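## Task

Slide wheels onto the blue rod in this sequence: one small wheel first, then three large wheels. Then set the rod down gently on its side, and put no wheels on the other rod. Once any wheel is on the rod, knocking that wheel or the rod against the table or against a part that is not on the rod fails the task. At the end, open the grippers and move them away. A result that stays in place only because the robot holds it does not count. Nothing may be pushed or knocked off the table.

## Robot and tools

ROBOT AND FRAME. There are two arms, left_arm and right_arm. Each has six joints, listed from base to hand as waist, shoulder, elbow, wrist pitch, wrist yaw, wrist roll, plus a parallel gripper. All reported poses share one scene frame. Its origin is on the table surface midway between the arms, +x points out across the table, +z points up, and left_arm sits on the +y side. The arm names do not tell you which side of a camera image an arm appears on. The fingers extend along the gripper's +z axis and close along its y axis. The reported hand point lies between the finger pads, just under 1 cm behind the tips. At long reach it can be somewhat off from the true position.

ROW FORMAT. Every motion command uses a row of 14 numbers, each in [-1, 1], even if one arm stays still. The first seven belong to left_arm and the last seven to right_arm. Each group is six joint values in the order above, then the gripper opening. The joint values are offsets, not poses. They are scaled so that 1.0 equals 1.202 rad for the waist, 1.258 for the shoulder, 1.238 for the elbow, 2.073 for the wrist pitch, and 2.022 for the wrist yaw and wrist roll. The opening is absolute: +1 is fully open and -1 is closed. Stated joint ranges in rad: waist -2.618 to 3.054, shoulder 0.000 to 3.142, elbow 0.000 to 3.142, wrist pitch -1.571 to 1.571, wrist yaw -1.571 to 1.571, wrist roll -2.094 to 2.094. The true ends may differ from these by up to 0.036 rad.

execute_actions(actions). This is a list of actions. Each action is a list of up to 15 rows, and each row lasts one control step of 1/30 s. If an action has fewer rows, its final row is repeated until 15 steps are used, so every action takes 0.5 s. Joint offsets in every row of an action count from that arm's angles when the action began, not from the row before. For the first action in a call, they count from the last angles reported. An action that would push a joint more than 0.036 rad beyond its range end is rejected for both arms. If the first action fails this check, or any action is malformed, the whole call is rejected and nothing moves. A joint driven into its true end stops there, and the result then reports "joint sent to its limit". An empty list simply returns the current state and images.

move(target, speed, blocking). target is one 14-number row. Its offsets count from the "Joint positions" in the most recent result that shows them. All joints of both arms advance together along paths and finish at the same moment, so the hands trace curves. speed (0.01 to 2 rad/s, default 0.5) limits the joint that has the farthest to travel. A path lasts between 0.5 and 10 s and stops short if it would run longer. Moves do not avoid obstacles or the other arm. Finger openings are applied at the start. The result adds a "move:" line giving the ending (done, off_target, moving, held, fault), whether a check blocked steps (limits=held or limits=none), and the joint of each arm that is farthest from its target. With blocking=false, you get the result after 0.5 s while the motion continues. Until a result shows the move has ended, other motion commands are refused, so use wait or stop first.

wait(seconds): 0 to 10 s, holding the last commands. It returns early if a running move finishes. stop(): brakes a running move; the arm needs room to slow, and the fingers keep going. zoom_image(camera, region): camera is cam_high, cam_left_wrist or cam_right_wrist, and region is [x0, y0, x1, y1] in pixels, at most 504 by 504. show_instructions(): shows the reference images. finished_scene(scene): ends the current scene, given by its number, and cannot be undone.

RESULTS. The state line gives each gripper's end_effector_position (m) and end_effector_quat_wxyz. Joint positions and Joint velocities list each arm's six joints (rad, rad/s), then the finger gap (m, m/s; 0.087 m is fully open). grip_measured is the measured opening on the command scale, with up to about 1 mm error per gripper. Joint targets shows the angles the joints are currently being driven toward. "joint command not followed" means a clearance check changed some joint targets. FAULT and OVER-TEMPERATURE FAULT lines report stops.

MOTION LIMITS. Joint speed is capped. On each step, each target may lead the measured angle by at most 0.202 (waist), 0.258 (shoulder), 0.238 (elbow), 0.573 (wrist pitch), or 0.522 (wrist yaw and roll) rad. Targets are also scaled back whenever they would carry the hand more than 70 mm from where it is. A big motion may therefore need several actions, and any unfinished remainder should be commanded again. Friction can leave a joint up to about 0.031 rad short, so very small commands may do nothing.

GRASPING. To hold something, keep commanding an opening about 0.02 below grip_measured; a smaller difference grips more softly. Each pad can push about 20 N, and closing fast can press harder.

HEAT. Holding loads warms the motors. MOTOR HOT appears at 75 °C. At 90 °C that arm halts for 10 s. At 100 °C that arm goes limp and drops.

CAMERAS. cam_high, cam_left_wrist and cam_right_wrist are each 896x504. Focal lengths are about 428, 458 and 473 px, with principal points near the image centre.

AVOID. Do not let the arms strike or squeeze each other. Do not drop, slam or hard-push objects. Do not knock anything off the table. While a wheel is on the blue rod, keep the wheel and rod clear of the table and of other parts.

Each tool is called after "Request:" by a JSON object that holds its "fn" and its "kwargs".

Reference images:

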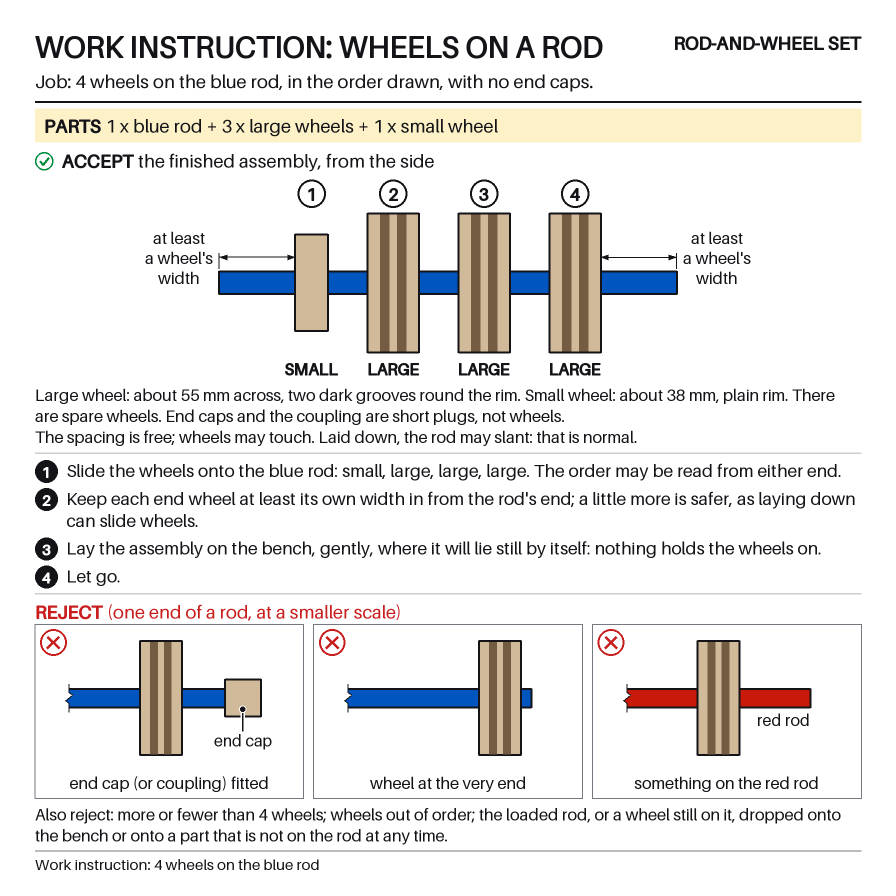

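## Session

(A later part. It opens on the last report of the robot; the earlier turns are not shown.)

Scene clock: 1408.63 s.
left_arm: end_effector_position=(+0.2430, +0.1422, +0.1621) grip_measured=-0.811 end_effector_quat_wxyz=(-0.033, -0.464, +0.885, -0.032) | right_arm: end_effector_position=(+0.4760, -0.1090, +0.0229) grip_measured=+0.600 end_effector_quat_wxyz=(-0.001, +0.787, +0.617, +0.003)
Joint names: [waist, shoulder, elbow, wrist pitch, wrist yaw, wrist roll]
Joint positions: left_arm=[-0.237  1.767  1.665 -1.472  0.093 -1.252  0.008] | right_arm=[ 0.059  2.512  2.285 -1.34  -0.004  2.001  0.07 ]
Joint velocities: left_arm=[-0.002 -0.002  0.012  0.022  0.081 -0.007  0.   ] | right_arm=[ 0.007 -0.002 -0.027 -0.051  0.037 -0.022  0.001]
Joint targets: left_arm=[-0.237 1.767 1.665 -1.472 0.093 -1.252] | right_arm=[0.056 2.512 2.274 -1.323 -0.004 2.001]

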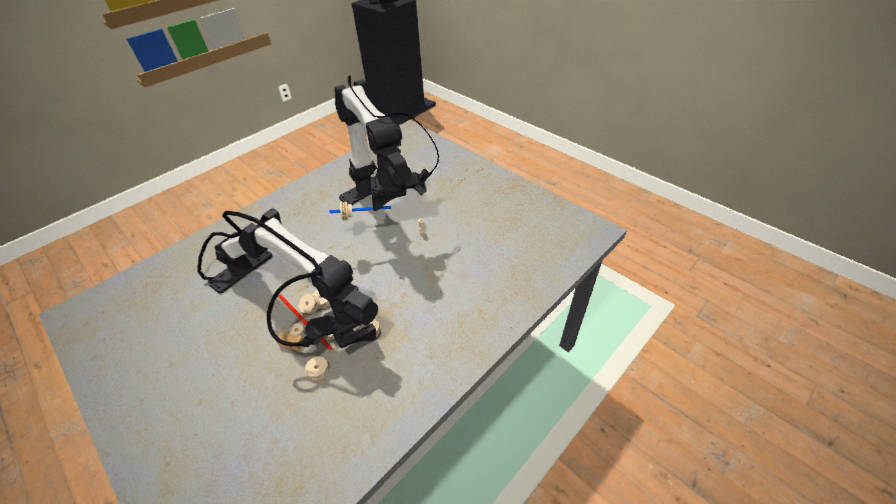

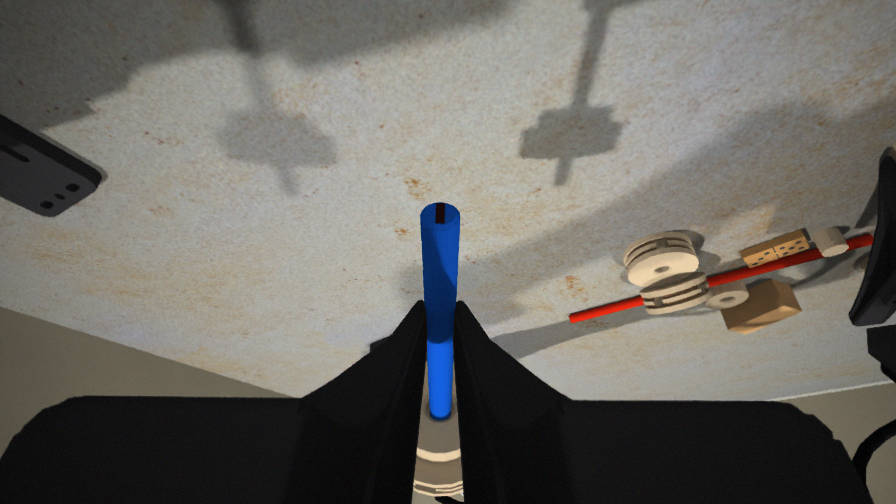

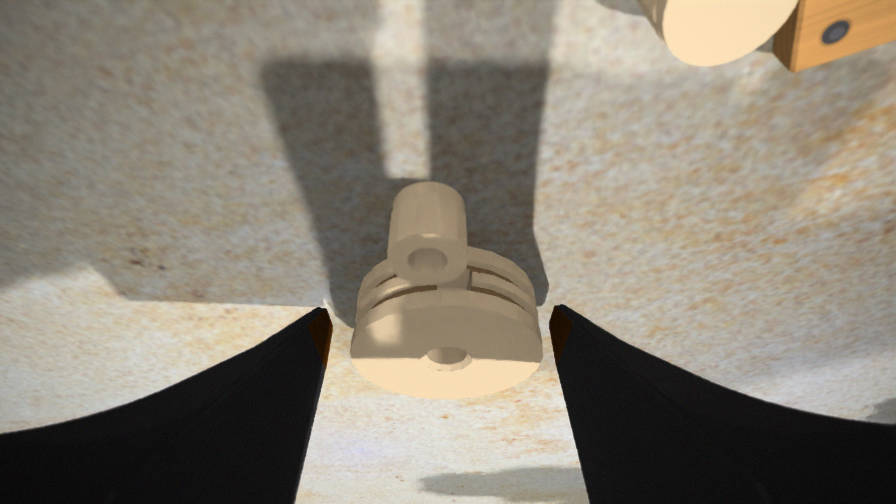

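Request:
{"fn": "execute_actions", "kwargs": {"actions": [[[0,0,0,0,0,0,-0.85,0,0,0,0,0,0,0.55],[0,0,0,0,0,0,-0.85,0,0,0,0,0,0,0.5],[0,0,0,0,0,0,-0.85,0,0,0,0,0,0,0.45],[0,0,0,0,0,0,-0.85,0,0,0,0,0,0,0.41],[0,0,0,0,0,0,-0.85,0,0,0,0,0,0,0.37],[0,0,0,0,0,0,-0.85,0,0,0,0,0,0,0.34],[0,0,0,0,0,0,-0.85,0,0,0,0,0,0,0.32],[0,0,0,0,0,0,-0.85,0,0,0,0,0,0,0.30],[0,0,0,0,0,0,-0.85,0,0,0,0,0,0,0.285],[0,0,0,0,0,0,-0.85,0,0,0,0,0,0,0.27],[0,0,0,0,0,0,-0.85,0,0,0,0,0,0,0.26],[0,0,0,0,0,0,-0.85,0,0,0,0,0,0,0.25]]]}}

Request:
{"fn": "move", "kwargs": {"target": [0,0,0,0,0,0,-0.85,0.325,-0.986,-0.994,0.212,0,-0.594,0.25], "speed": 1.5}}

Scene clock: 1458.47 s.
left_arm: end_effector_position=(+0.2430, +0.1422, +0.1621) grip_measured=-0.811 end_effector_quat_wxyz=(-0.033, -0.464, +0.885, -0.032) | right_arm: end_effector_position=(+0.4760, -0.1090, +0.0229) grip_measured=+0.288 end_effector_quat_wxyz=(-0.001, +0.787, +0.617, +0.003)
Joint names: [waist, shoulder, elbow, wrist pitch, wrist yaw, wrist roll]
Joint positions: left_arm=[-0.237  1.767  1.665 -1.472  0.093 -1.252  0.008] | right_arm=[ 0.059  2.512  2.285 -1.34  -0.004  2.001  0.056]
Joint velocities: left_arm=[-0.012 -0.017 -0.012  0.007  0.022 -0.022  0.   ] | right_arm=[-0.017  0.012  0.007  0.037  0.051 -0.051  0.001]
Joint targets: left_arm=[-0.237 1.767 1.665 -1.472 0.093 -1.252] | right_arm=[0.059 2.512 2.285 -1.340 -0.004 2.001]

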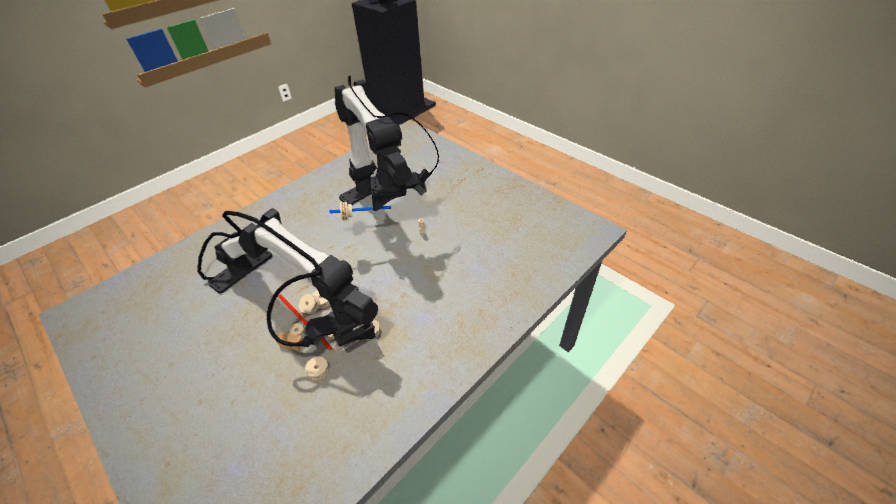

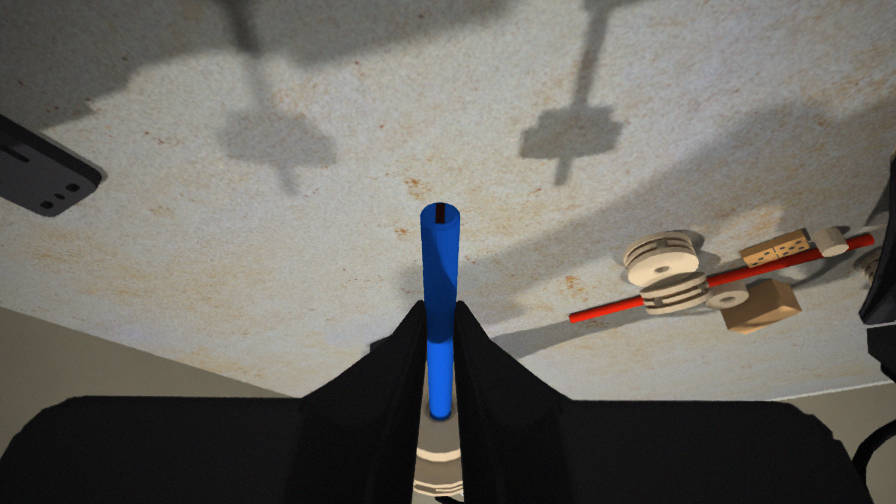

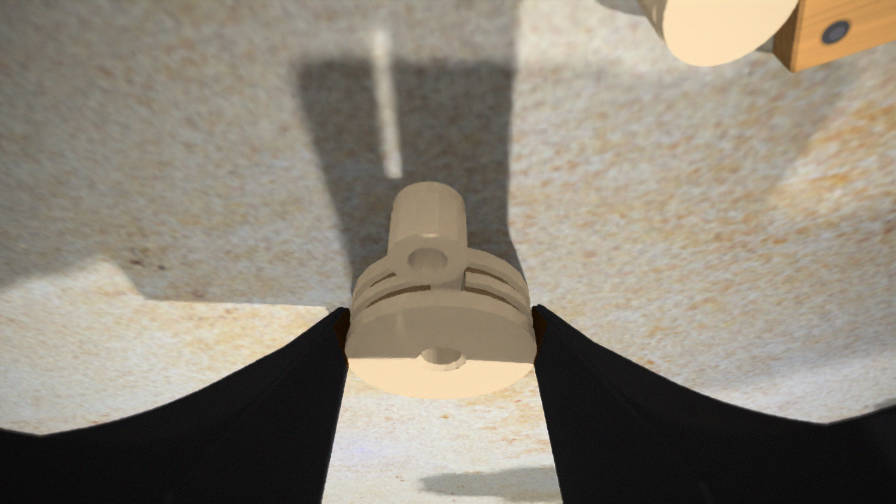

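Scene clock: 1460.37 s.
left_arm: end_effector_position=(+0.2430, +0.1422, +0.1621) grip_measured=-0.811 end_effector_quat_wxyz=(-0.033, -0.464, +0.885, -0.032) | right_arm: end_effector_position=(+0.2031, -0.0669, +0.1322) grip_measured=+0.289 end_effector_quat_wxyz=(+0.162, +0.114, +0.971, +0.136)
Joint names: [waist, shoulder, elbow, wrist pitch, wrist yaw, wrist roll]
Joint positions: left_arm=[-0.237  1.767  1.665 -1.472  0.093 -1.252  0.008] | right_arm=[ 0.442  1.289  1.065 -0.922 -0.003  0.807  0.056]
Joint velocities: left_arm=[ 0.002  0.002 -0.017 -0.007  0.037 -0.022  0.   ] | right_arm=[-0.002  0.002 -0.002  0.037  0.022 -0.037 -0.001]
Joint targets: left_arm=[-0.237 1.767 1.665 -1.472 0.093 -1.252] | right_arm=[0.450 1.272 1.055 -0.900 -0.004 0.800]
move: off_target (right_arm); limits=none; left_arm: farthest joint: the waist, 0.000 radians from its target (0.000 radians at the start); right_arm: farthest joint: the wrist pitch, 0.022 radians from its target (0.439 radians at the start)

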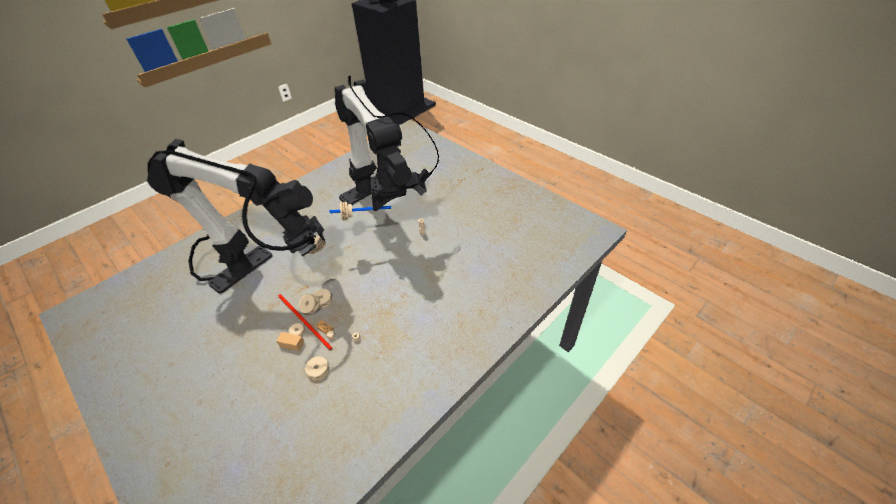

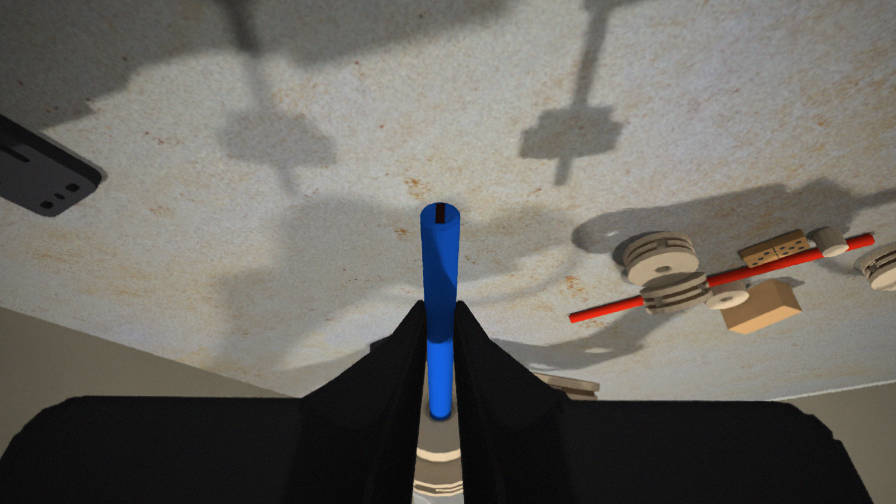

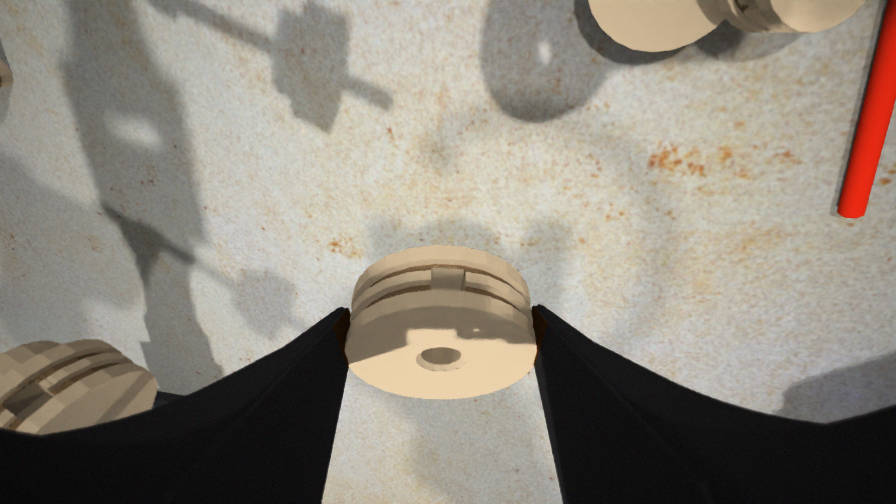

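Request:
{"fn": "move", "kwargs": {"target": [0,0,0,0,0,0,-0.85,0.3552,-0.5771,-0.6422,0.5615,0,-0.4021,0.25], "speed": 1.3}}

Scene clock: 1475.27 s.
left_arm: end_effector_position=(+0.2430, +0.1422, +0.1621) grip_measured=-0.811 end_effector_quat_wxyz=(-0.033, -0.464, +0.885, -0.032) | right_arm: end_effector_position=(+0.1498, +0.0060, +0.1791) grip_measured=+0.289 end_effector_quat_wxyz=(+0.593, -0.352, +0.649, +0.322)
Joint names: [waist, shoulder, elbow, wrist pitch, wrist yaw, wrist roll]
Joint positions: left_arm=[-0.237  1.767  1.665 -1.472  0.093 -1.252  0.008] | right_arm=[ 0.861  0.581  0.28   0.212 -0.003  0.001  0.056]
Joint velocities: left_arm=[-0.022 -0.002 -0.002  0.007  0.022  0.007 -0.001] | right_arm=[ 0.007  0.007 -0.002 -0.081 -0.066 -0.022  0.   ]
Joint targets: left_arm=[-0.237 1.767 1.665 -1.472 0.093 -1.252] | right_arm=[0.869 0.563 0.270 0.242 -0.004 -0.006]
move: off_target (right_arm); limits=none; left_arm: farthest joint: the waist, 0.000 radians from its target (0.000 radians at the start); right_arm: farthest joint: the wrist pitch, 0.030 radians from its target (1.164 radians at the start)

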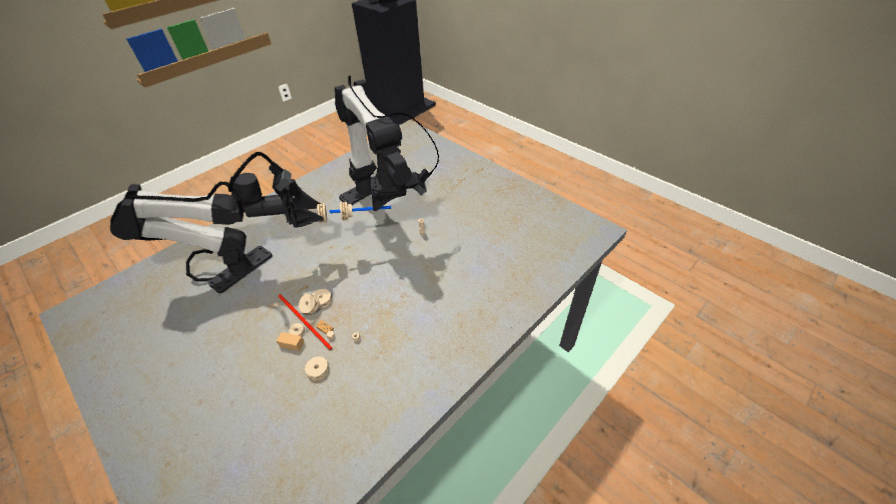

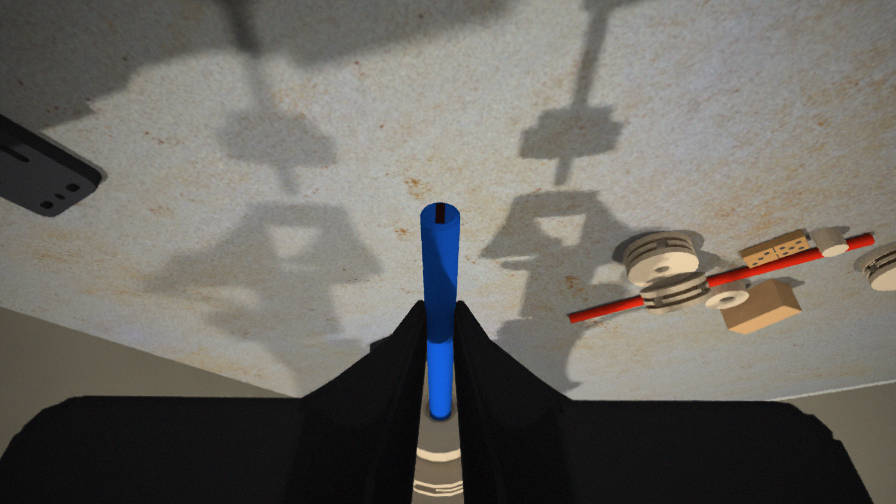

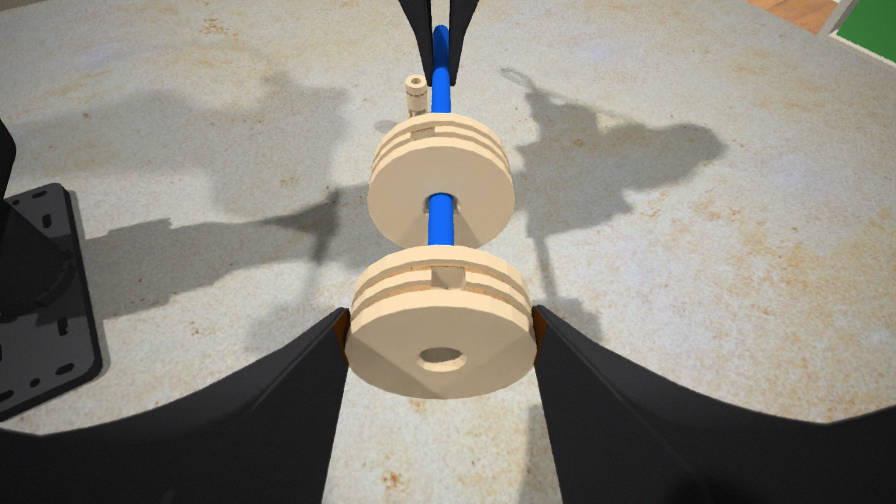

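Request:
{"fn": "zoom_image", "kwargs": {"camera": "cam_high", "region": [305, 190, 365, 230]}}

Request:
{"fn": "zoom_image", "kwargs": {"camera": "cam_right_wrist", "region": [320, 180, 560, 420]}}

Region (305, 190, 365, 230) of cam_high's 896x504 image, scaled by 8.400, with more detail than that image has.

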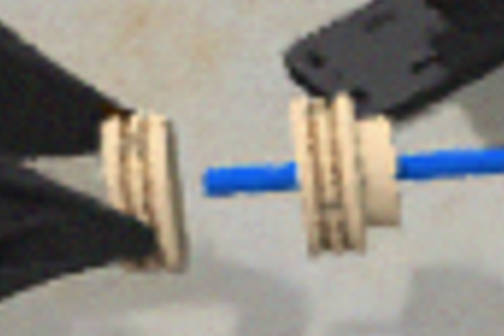

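Region (320, 180, 560, 420) of cam_right_wrist's 896x504 image, scaled by 2.100, with more detail than that image has.

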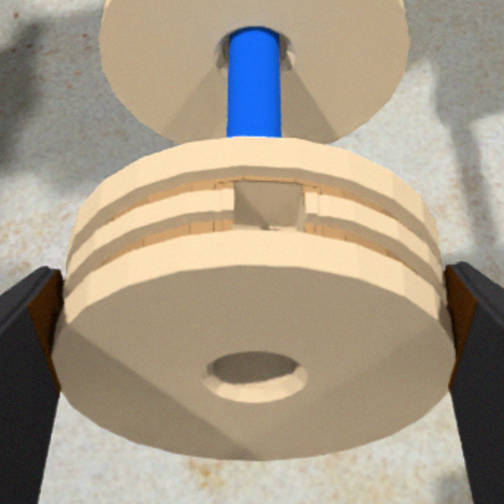

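Request:
{"fn": "zoom_image", "kwargs": {"camera": "cam_high", "region": [312, 196, 352, 226]}}

Request:
{"fn": "zoom_image", "kwargs": {"camera": "cam_left_wrist", "region": [390, 404, 490, 504]}}

Region (312, 196, 352, 226) of cam_high's 896x504 image, scaled by 12.600, with more detail than that image has; it fills the top 378 rows of this view, and the rest is white.

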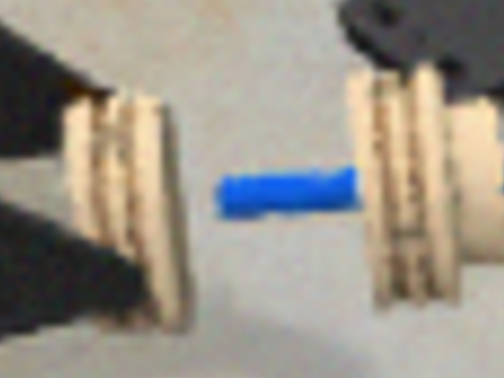

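Region (390, 404, 490, 504) of cam_left_wrist's 896x504 image, scaled by 5.040, with more detail than that image has.

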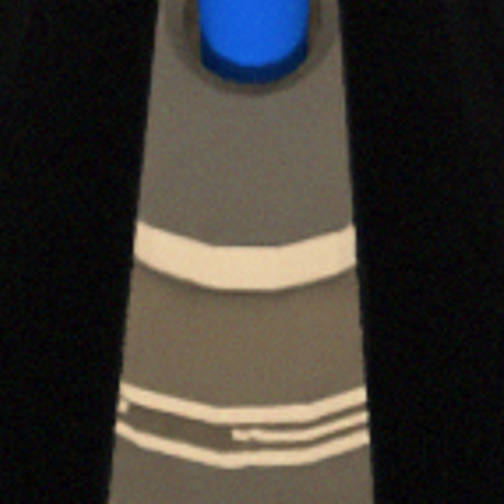

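Request:
{"fn": "execute_actions", "kwargs": {"actions": [[[0,0,0,0,0,0,-0.85,0,0.015,0.02,0.018,0,0,0.25],[0,0,0,0,0,0,-0.85,0,0.024,0.0323,0.022,0,0,0.25],[0,0,0,0,0,0,-0.85,0,0.03,0.0323,0.026,0,0,0.25],[0,0,0,0,0,0,-0.85,0,0.035,0.0255,0.03,0,0,0.25],[0,0,0,0,0,0,-0.85,0,0.04,0.0255,0.033,0,0,0.25],[0,0,0,0,0,0,-0.85,0,0.045,0.0255,0.036,0,0,0.25],[0,0,0,0,0,0,-0.85,0,0.05,0.0255,0.0396,0,0,0.25],[0,0,0,0,0,0,-0.85,0,0.054,0.0255,0.0396,0,0,0.25]]]}}

Request:
{"fn": "zoom_image", "kwargs": {"camera": "cam_high", "region": [312, 196, 352, 226]}}

Scene clock: 1509.83 s.
left_arm: end_effector_position=(+0.2430, +0.1422, +0.1621) grip_measured=-0.811 end_effector_quat_wxyz=(-0.033, -0.464, +0.885, -0.032) | right_arm: end_effector_position=(+0.1539, +0.0123, +0.1825) grip_measured=+0.289 end_effector_quat_wxyz=(+0.595, -0.351, +0.646, +0.324)
Joint names: [waist, shoulder, elbow, wrist pitch, wrist yaw, wrist roll]
Joint positions: left_arm=[-0.237  1.767  1.665 -1.472  0.093 -1.252  0.008] | right_arm=[ 0.861  0.633  0.292  0.259 -0.003  0.001  0.056]
Joint velocities: left_arm=[ 0.002  0.002 -0.017 -0.022  0.007 -0.022  0.   ] | right_arm=[-0.007 -0.007 -0.012 -0.037  0.007 -0.022  0.001]
Joint targets: left_arm=[-0.237 1.767 1.665 -1.472 0.093 -1.252] | right_arm=[0.861 0.649 0.311 0.294 -0.003 0.001]

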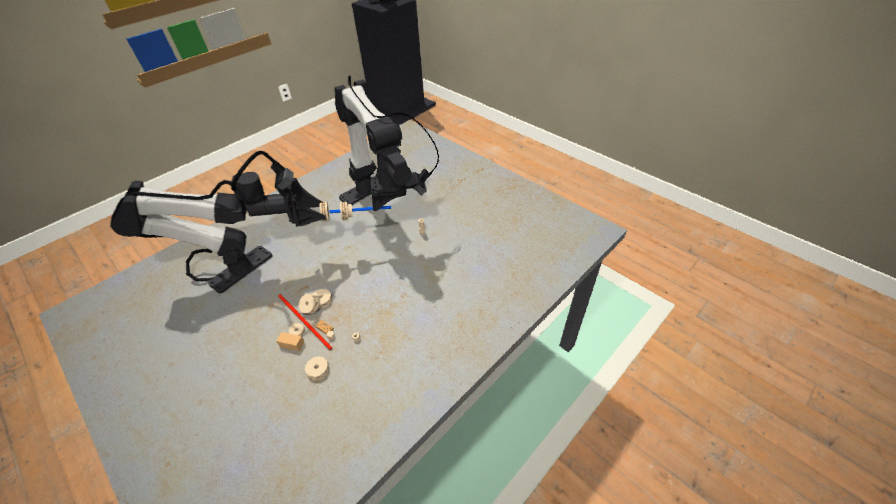

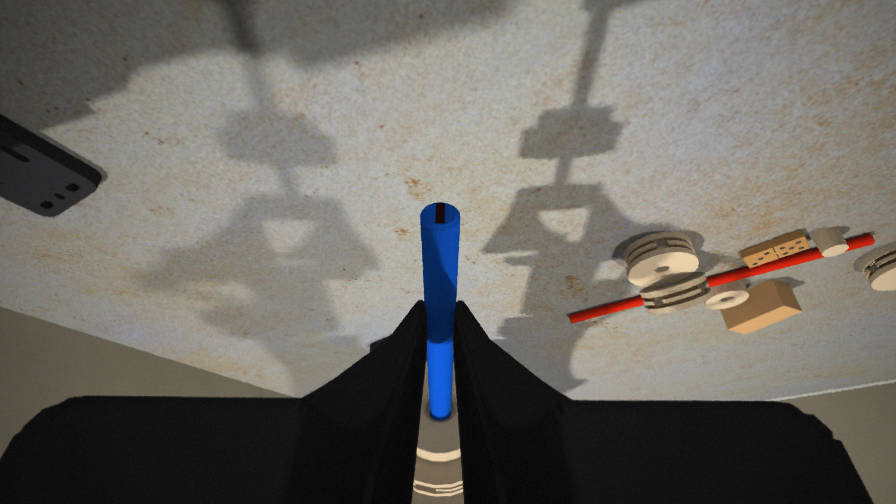

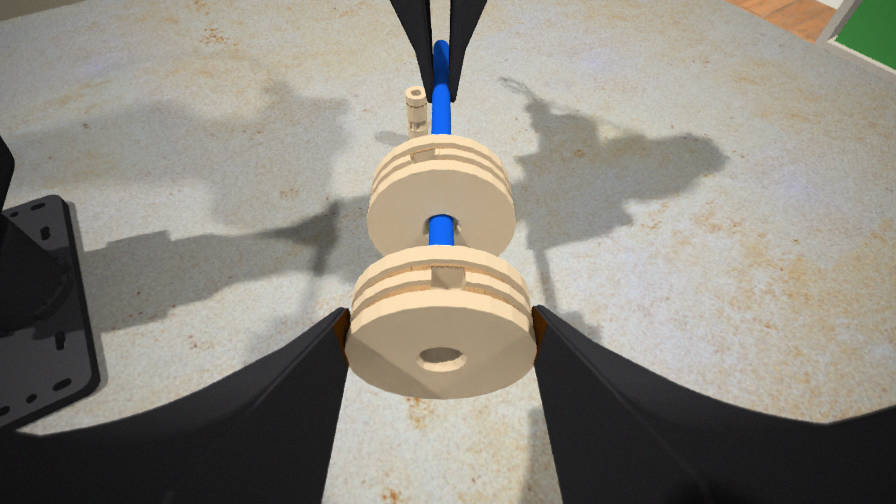

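Region (312, 196, 352, 226) of cam_high's 896x504 image, scaled by 12.600, with more detail than that image has; it fills the top 378 rows of this view, and the rest is white.

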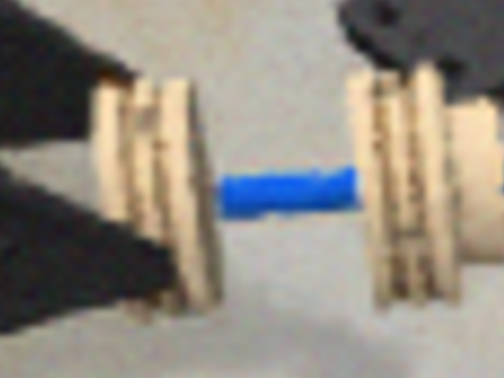

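Request:
{"fn": "execute_actions", "kwargs": {"actions": []}}

Request:
{"fn": "zoom_image", "kwargs": {"camera": "cam_high", "region": [312, 196, 352, 226]}}

Scene clock: 1519.93 s.
left_arm: end_effector_position=(+0.2430, +0.1422, +0.1621) grip_measured=-0.811 end_effector_quat_wxyz=(-0.033, -0.464, +0.885, -0.032) | right_arm: end_effector_position=(+0.1541, +0.0125, +0.1836) grip_measured=+0.289 end_effector_quat_wxyz=(+0.597, -0.350, +0.645, +0.324)
Joint names: [waist, shoulder, elbow, wrist pitch, wrist yaw, wrist roll]
Joint positions: left_arm=[-0.237  1.767  1.665 -1.472  0.093 -1.252  0.008] | right_arm=[ 0.861  0.633  0.292  0.264 -0.003  0.001  0.056]
Joint velocities: left_arm=[ 0.007  0.007 -0.012 -0.037  0.022 -0.051 -0.   ] | right_arm=[ 0.007  0.002  0.002  0.007 -0.007  0.051 -0.   ]
Joint targets: left_arm=[-0.237 1.767 1.665 -1.472 0.093 -1.252] | right_arm=[0.861 0.649 0.311 0.294 -0.003 0.001]

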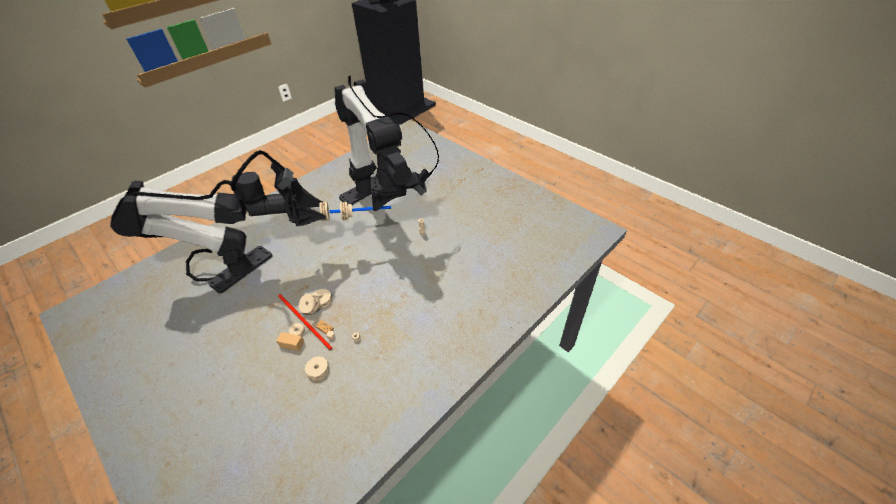

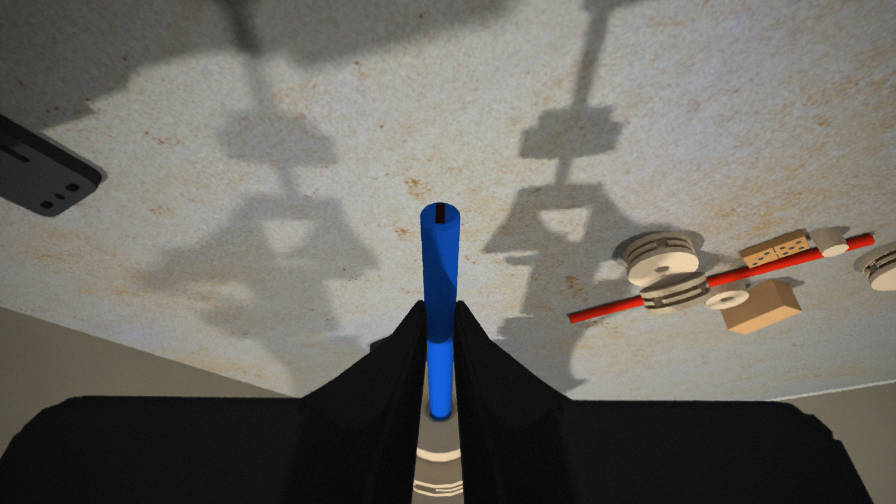

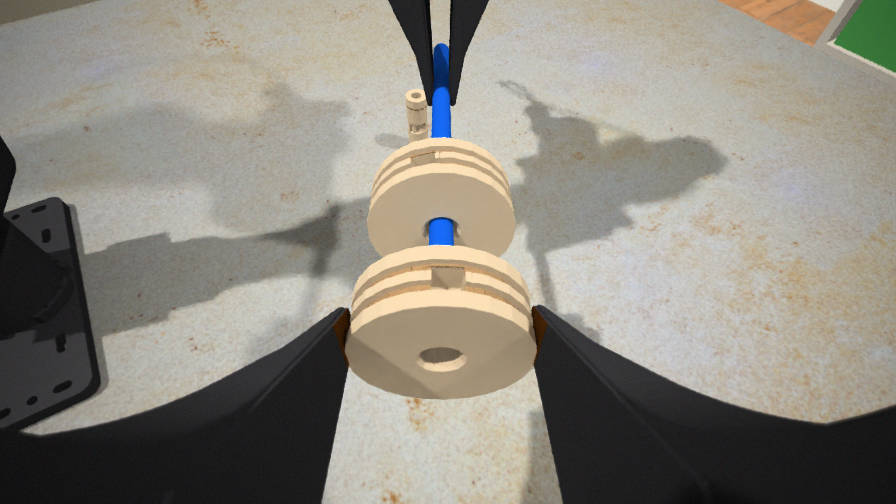

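Region (312, 196, 352, 226) of cam_high's 896x504 image, scaled by 12.600, with more detail than that image has; it fills the top 378 rows of this view, and the rest is white.

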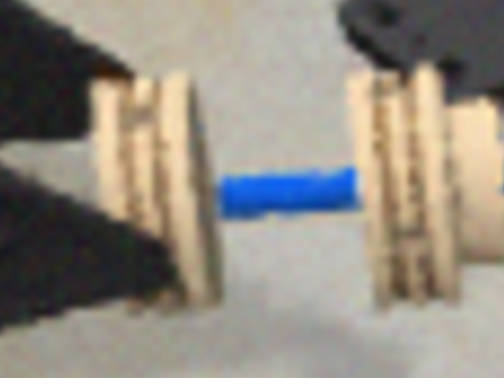

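Request:
{"fn": "execute_actions", "kwargs": {"actions": [[[0,0,0,0,0,0,-0.85,0,0.024,0.015,0.0241,0,0,0.25],[0,0,0,0,0,0,-0.85,0,0.0296,0.015,0.0347,0,0,0.25],[0,0,0,0,0,0,-0.85,0,0.0376,0.015,0.0403,0,0,0.25],[0,0,0,0,0,0,-0.85,0,0.0456,0.015,0.0459,0,0,0.25],[0,0,0,0,0,0,-0.85,0,0.0537,0.015,0.0515,0,0,0.25],[0,0,0,0,0,0,-0.85,0,0.0617,0.015,0.0571,0,0,0.25],[0,0,0,0,0,0,-0.85,0,0.0697,0.015,0.0626,0,0,0.25],[0,0,0,0,0,0,-0.85,0,0.0777,0.015,0.0682,0,0,0.25],[0,0,0,0,0,0,-0.85,0,0.0858,0.015,0.0738,0,0,0.25],[0,0,0,0,0,0,-0.85,0,0.0938,0.015,0.0794,0,0,0.25],[0,0,0,0,0,0,-0.85,0,0.1018,0.015,0.0821,0,0,0.25],[0,0,0,0,0,0,-0.85,0,0.1099,0.015,0.0821,0,0,0.25],[0,0,0,0,0,0,-0.85,0,0.118,0.015,0.0821,0,0,0.25]]]}}

Request:
{"fn": "wait", "kwargs": {"seconds": 0.3}}

Scene clock: 1562.93 s.
left_arm: end_effector_position=(+0.2430, +0.1423, +0.1621) grip_measured=-0.811 end_effector_quat_wxyz=(-0.033, -0.464, +0.885, -0.032) | right_arm: end_effector_position=(+0.1629, +0.0261, +0.1765) grip_measured=+0.289 end_effector_quat_wxyz=(+0.595, -0.351, +0.646, +0.324)
Joint names: [waist, shoulder, elbow, wrist pitch, wrist yaw, wrist roll]
Joint positions: left_arm=[-0.237  1.767  1.665 -1.472  0.093 -1.252  0.008] | right_arm=[ 0.861  0.762  0.292  0.388 -0.003  0.001  0.056]
Joint velocities: left_arm=[-0.007  0.007  0.002 -0.022  0.007 -0.007 -0.   ] | right_arm=[ 0.012  0.129 -0.002  0.081 -0.095  0.022 -0.   ]
Joint targets: left_arm=[-0.237 1.767 1.665 -1.472 0.093 -1.252] | right_arm=[0.861 0.781 0.311 0.434 -0.003 0.001]

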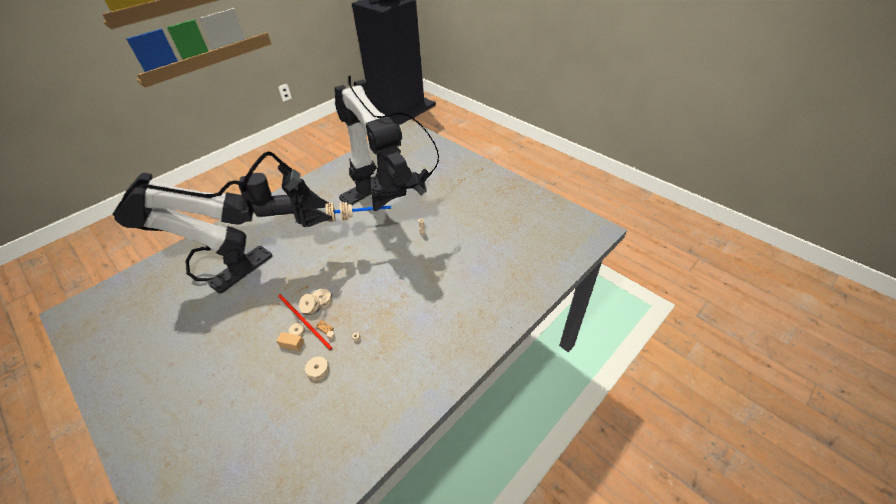

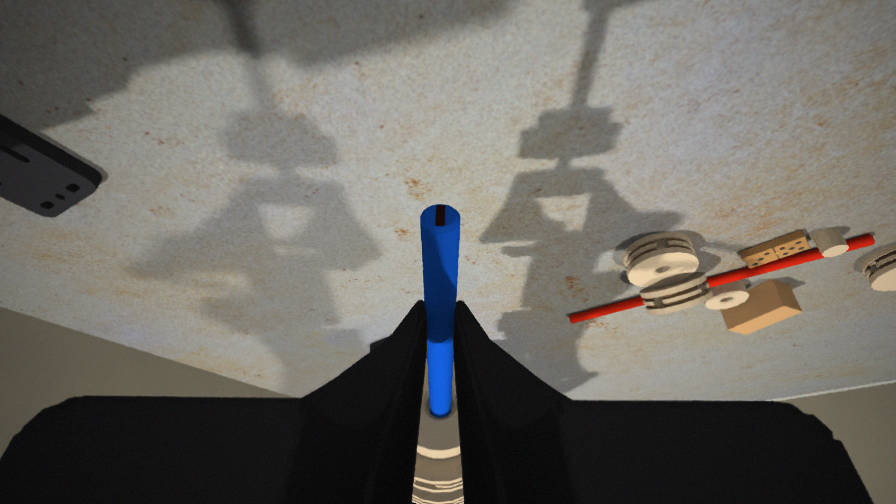

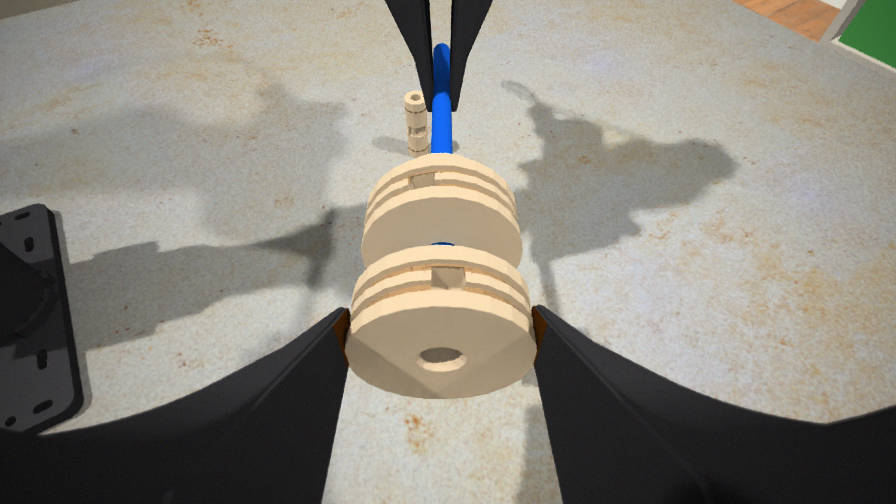

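Scene clock: 1563.23 s.
left_arm: end_effector_position=(+0.2430, +0.1424, +0.1621) grip_measured=-0.811 end_effector_quat_wxyz=(-0.033, -0.464, +0.885, -0.032) | right_arm: end_effector_position=(+0.1636, +0.0271, +0.1791) grip_measured=+0.289 end_effector_quat_wxyz=(+0.599, -0.349, +0.643, +0.326)
Joint names: [waist, shoulder, elbow, wrist pitch, wrist yaw, wrist roll]
Joint positions: left_arm=[-0.237  1.767  1.665 -1.472  0.092 -1.252  0.008] | right_arm=[ 0.861  0.766  0.292  0.403 -0.003  0.001  0.056]
Joint velocities: left_arm=[-0.007 -0.017  0.002 -0.037 -0.007 -0.007 -0.001] | right_arm=[-0.002 -0.012 -0.002  0.007  0.051 -0.022 -0.001]
Joint targets: left_arm=[-0.237 1.767 1.665 -1.472 0.093 -1.252] | right_arm=[0.861 0.781 0.311 0.434 -0.003 0.001]
wait: 0.30 s; no rest

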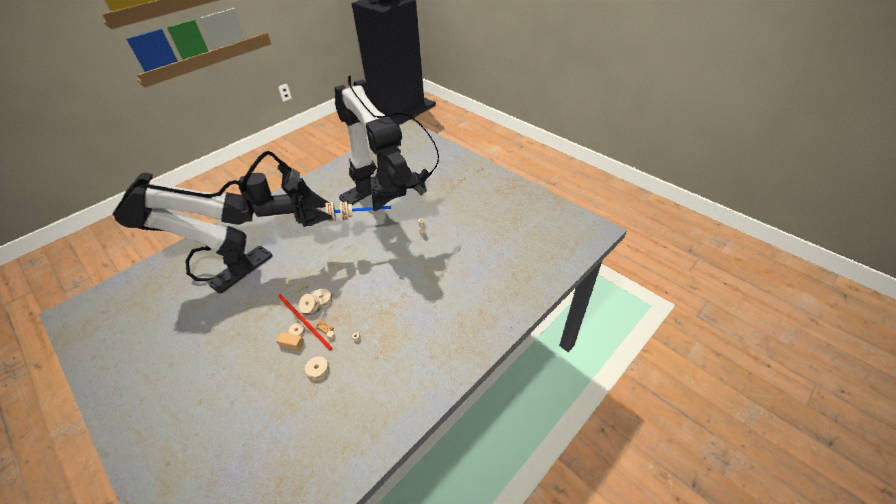

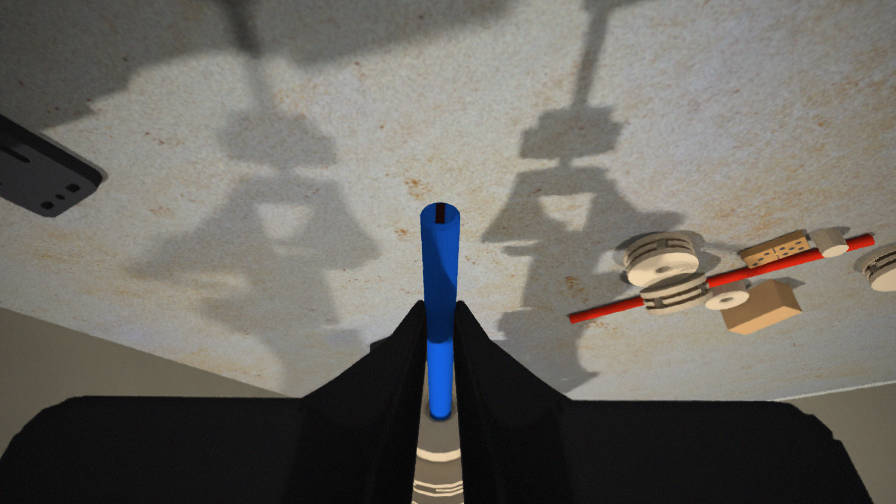

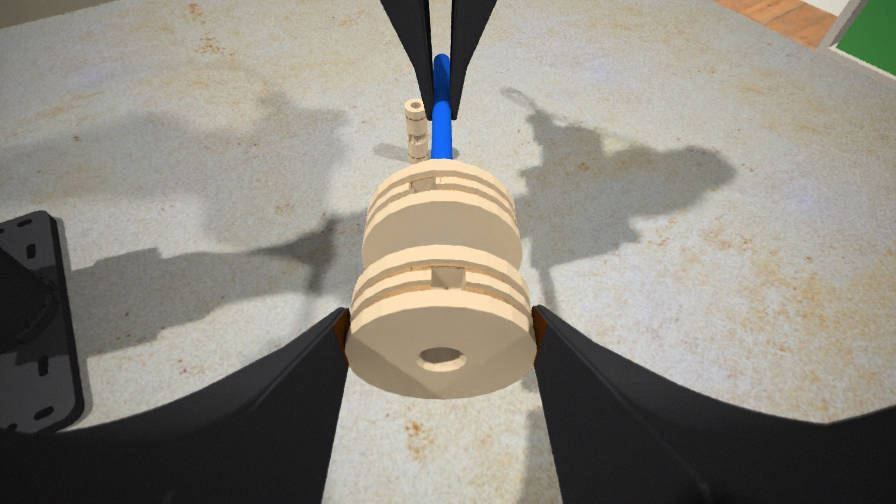

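Request:
{"fn": "execute_actions", "kwargs": {"actions": [[[0,0,0,0,0,0,-0.85,0,0.0272,0.0275,0.0329,0,0,0.25],[0,0,0,0,0,0,-0.85,0,0.0408,0.0275,0.038,0,0,0.25],[0,0,0,0,0,0,-0.85,0,0.0544,0.0312,0.0431,0,0,0.25],[0,0,0,0,0,0,-0.85,0,0.068,0.0357,0.0482,0,0,0.25],[0,0,0,0,0,0,-0.85,0,0.0817,0.0401,0.0534,0,0,0.25],[0,0,0,0,0,0,-0.85,0,0.0953,0.0446,0.0585,0,0,0.25],[0,0,0,0,0,0,-0.85,0,0.1089,0.0491,0.0636,0,0,0.25],[0,0,0,0,0,0,-0.85,0,0.1226,0.0536,0.0687,0,0,0.25],[0,0,0,0,0,0,-0.85,0,0.1362,0.0581,0.0738,0,0,0.25],[0,0,0,0,0,0,-0.85,0,0.1498,0.0625,0.0789,0,0,0.25],[0,0,0,0,0,0,-0.85,0,0.1635,0.067,0.084,0,0,0.25],[0,0,0,0,0,0,-0.85,0,0.1771,0.0715,0.0892,0,0,0.25],[0,0,0,0,0,0,-0.85,0,0.1908,0.0759,0.0943,0,0,0.25],[0,0,0,0,0,0,-0.85,0,0.1908,0.0759,0.0965,0,0,0.25],[0,0,0,0,0,0,-0.85,0,0.1908,0.0759,0.0806,0,0,0.25]]]}}

Scene clock: 1601.10 s.
left_arm: end_effector_position=(+0.2430, +0.1424, +0.1621) grip_measured=-0.811 end_effector_quat_wxyz=(-0.033, -0.464, +0.885, -0.032) | right_arm: end_effector_position=(+0.1812, +0.0539, +0.1762) grip_measured=+0.289 end_effector_quat_wxyz=(+0.594, -0.351, +0.648, +0.323)
Joint names: [waist, shoulder, elbow, wrist pitch, wrist yaw, wrist roll]
Joint positions: left_arm=[-0.237  1.767  1.665 -1.472  0.092 -1.252  0.008] | right_arm=[ 0.861  0.986  0.362  0.537 -0.003  0.001  0.056]
Joint velocities: left_arm=[ 0.002 -0.012  0.012 -0.007  0.007  0.022 -0.001] | right_arm=[ 0.007  0.212  0.066  0.007 -0.051 -0.022 -0.   ]
Joint targets: left_arm=[-0.237 1.767 1.665 -1.472 0.092 -1.252] | right_arm=[0.861 1.006 0.386 0.570 -0.003 0.001]

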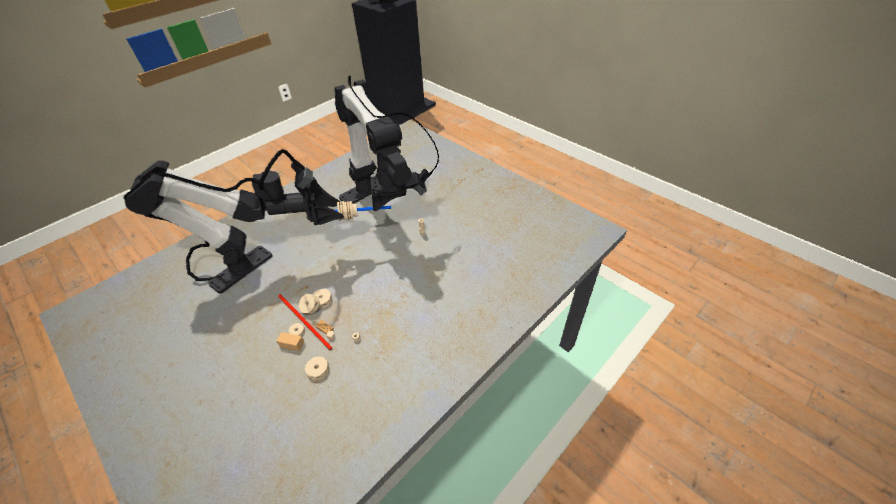

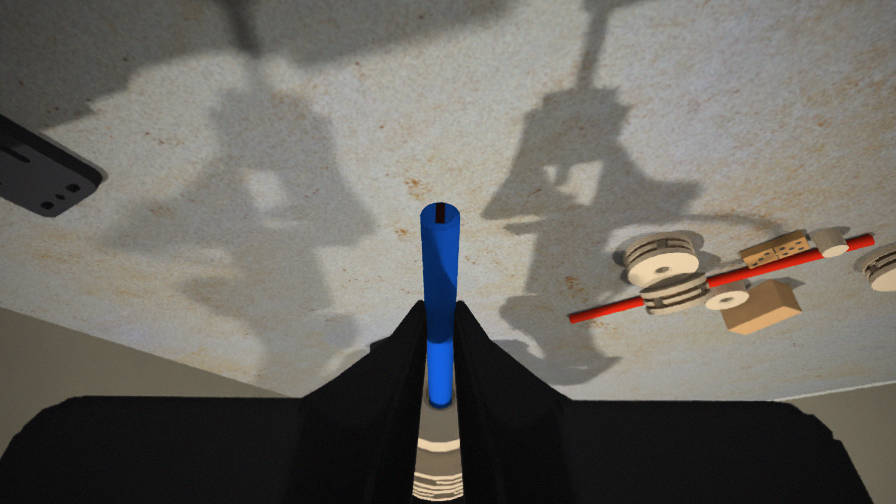

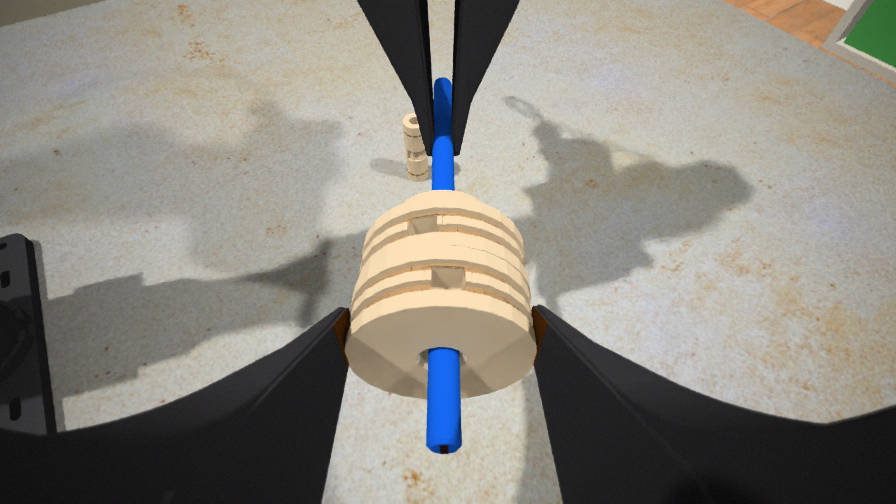

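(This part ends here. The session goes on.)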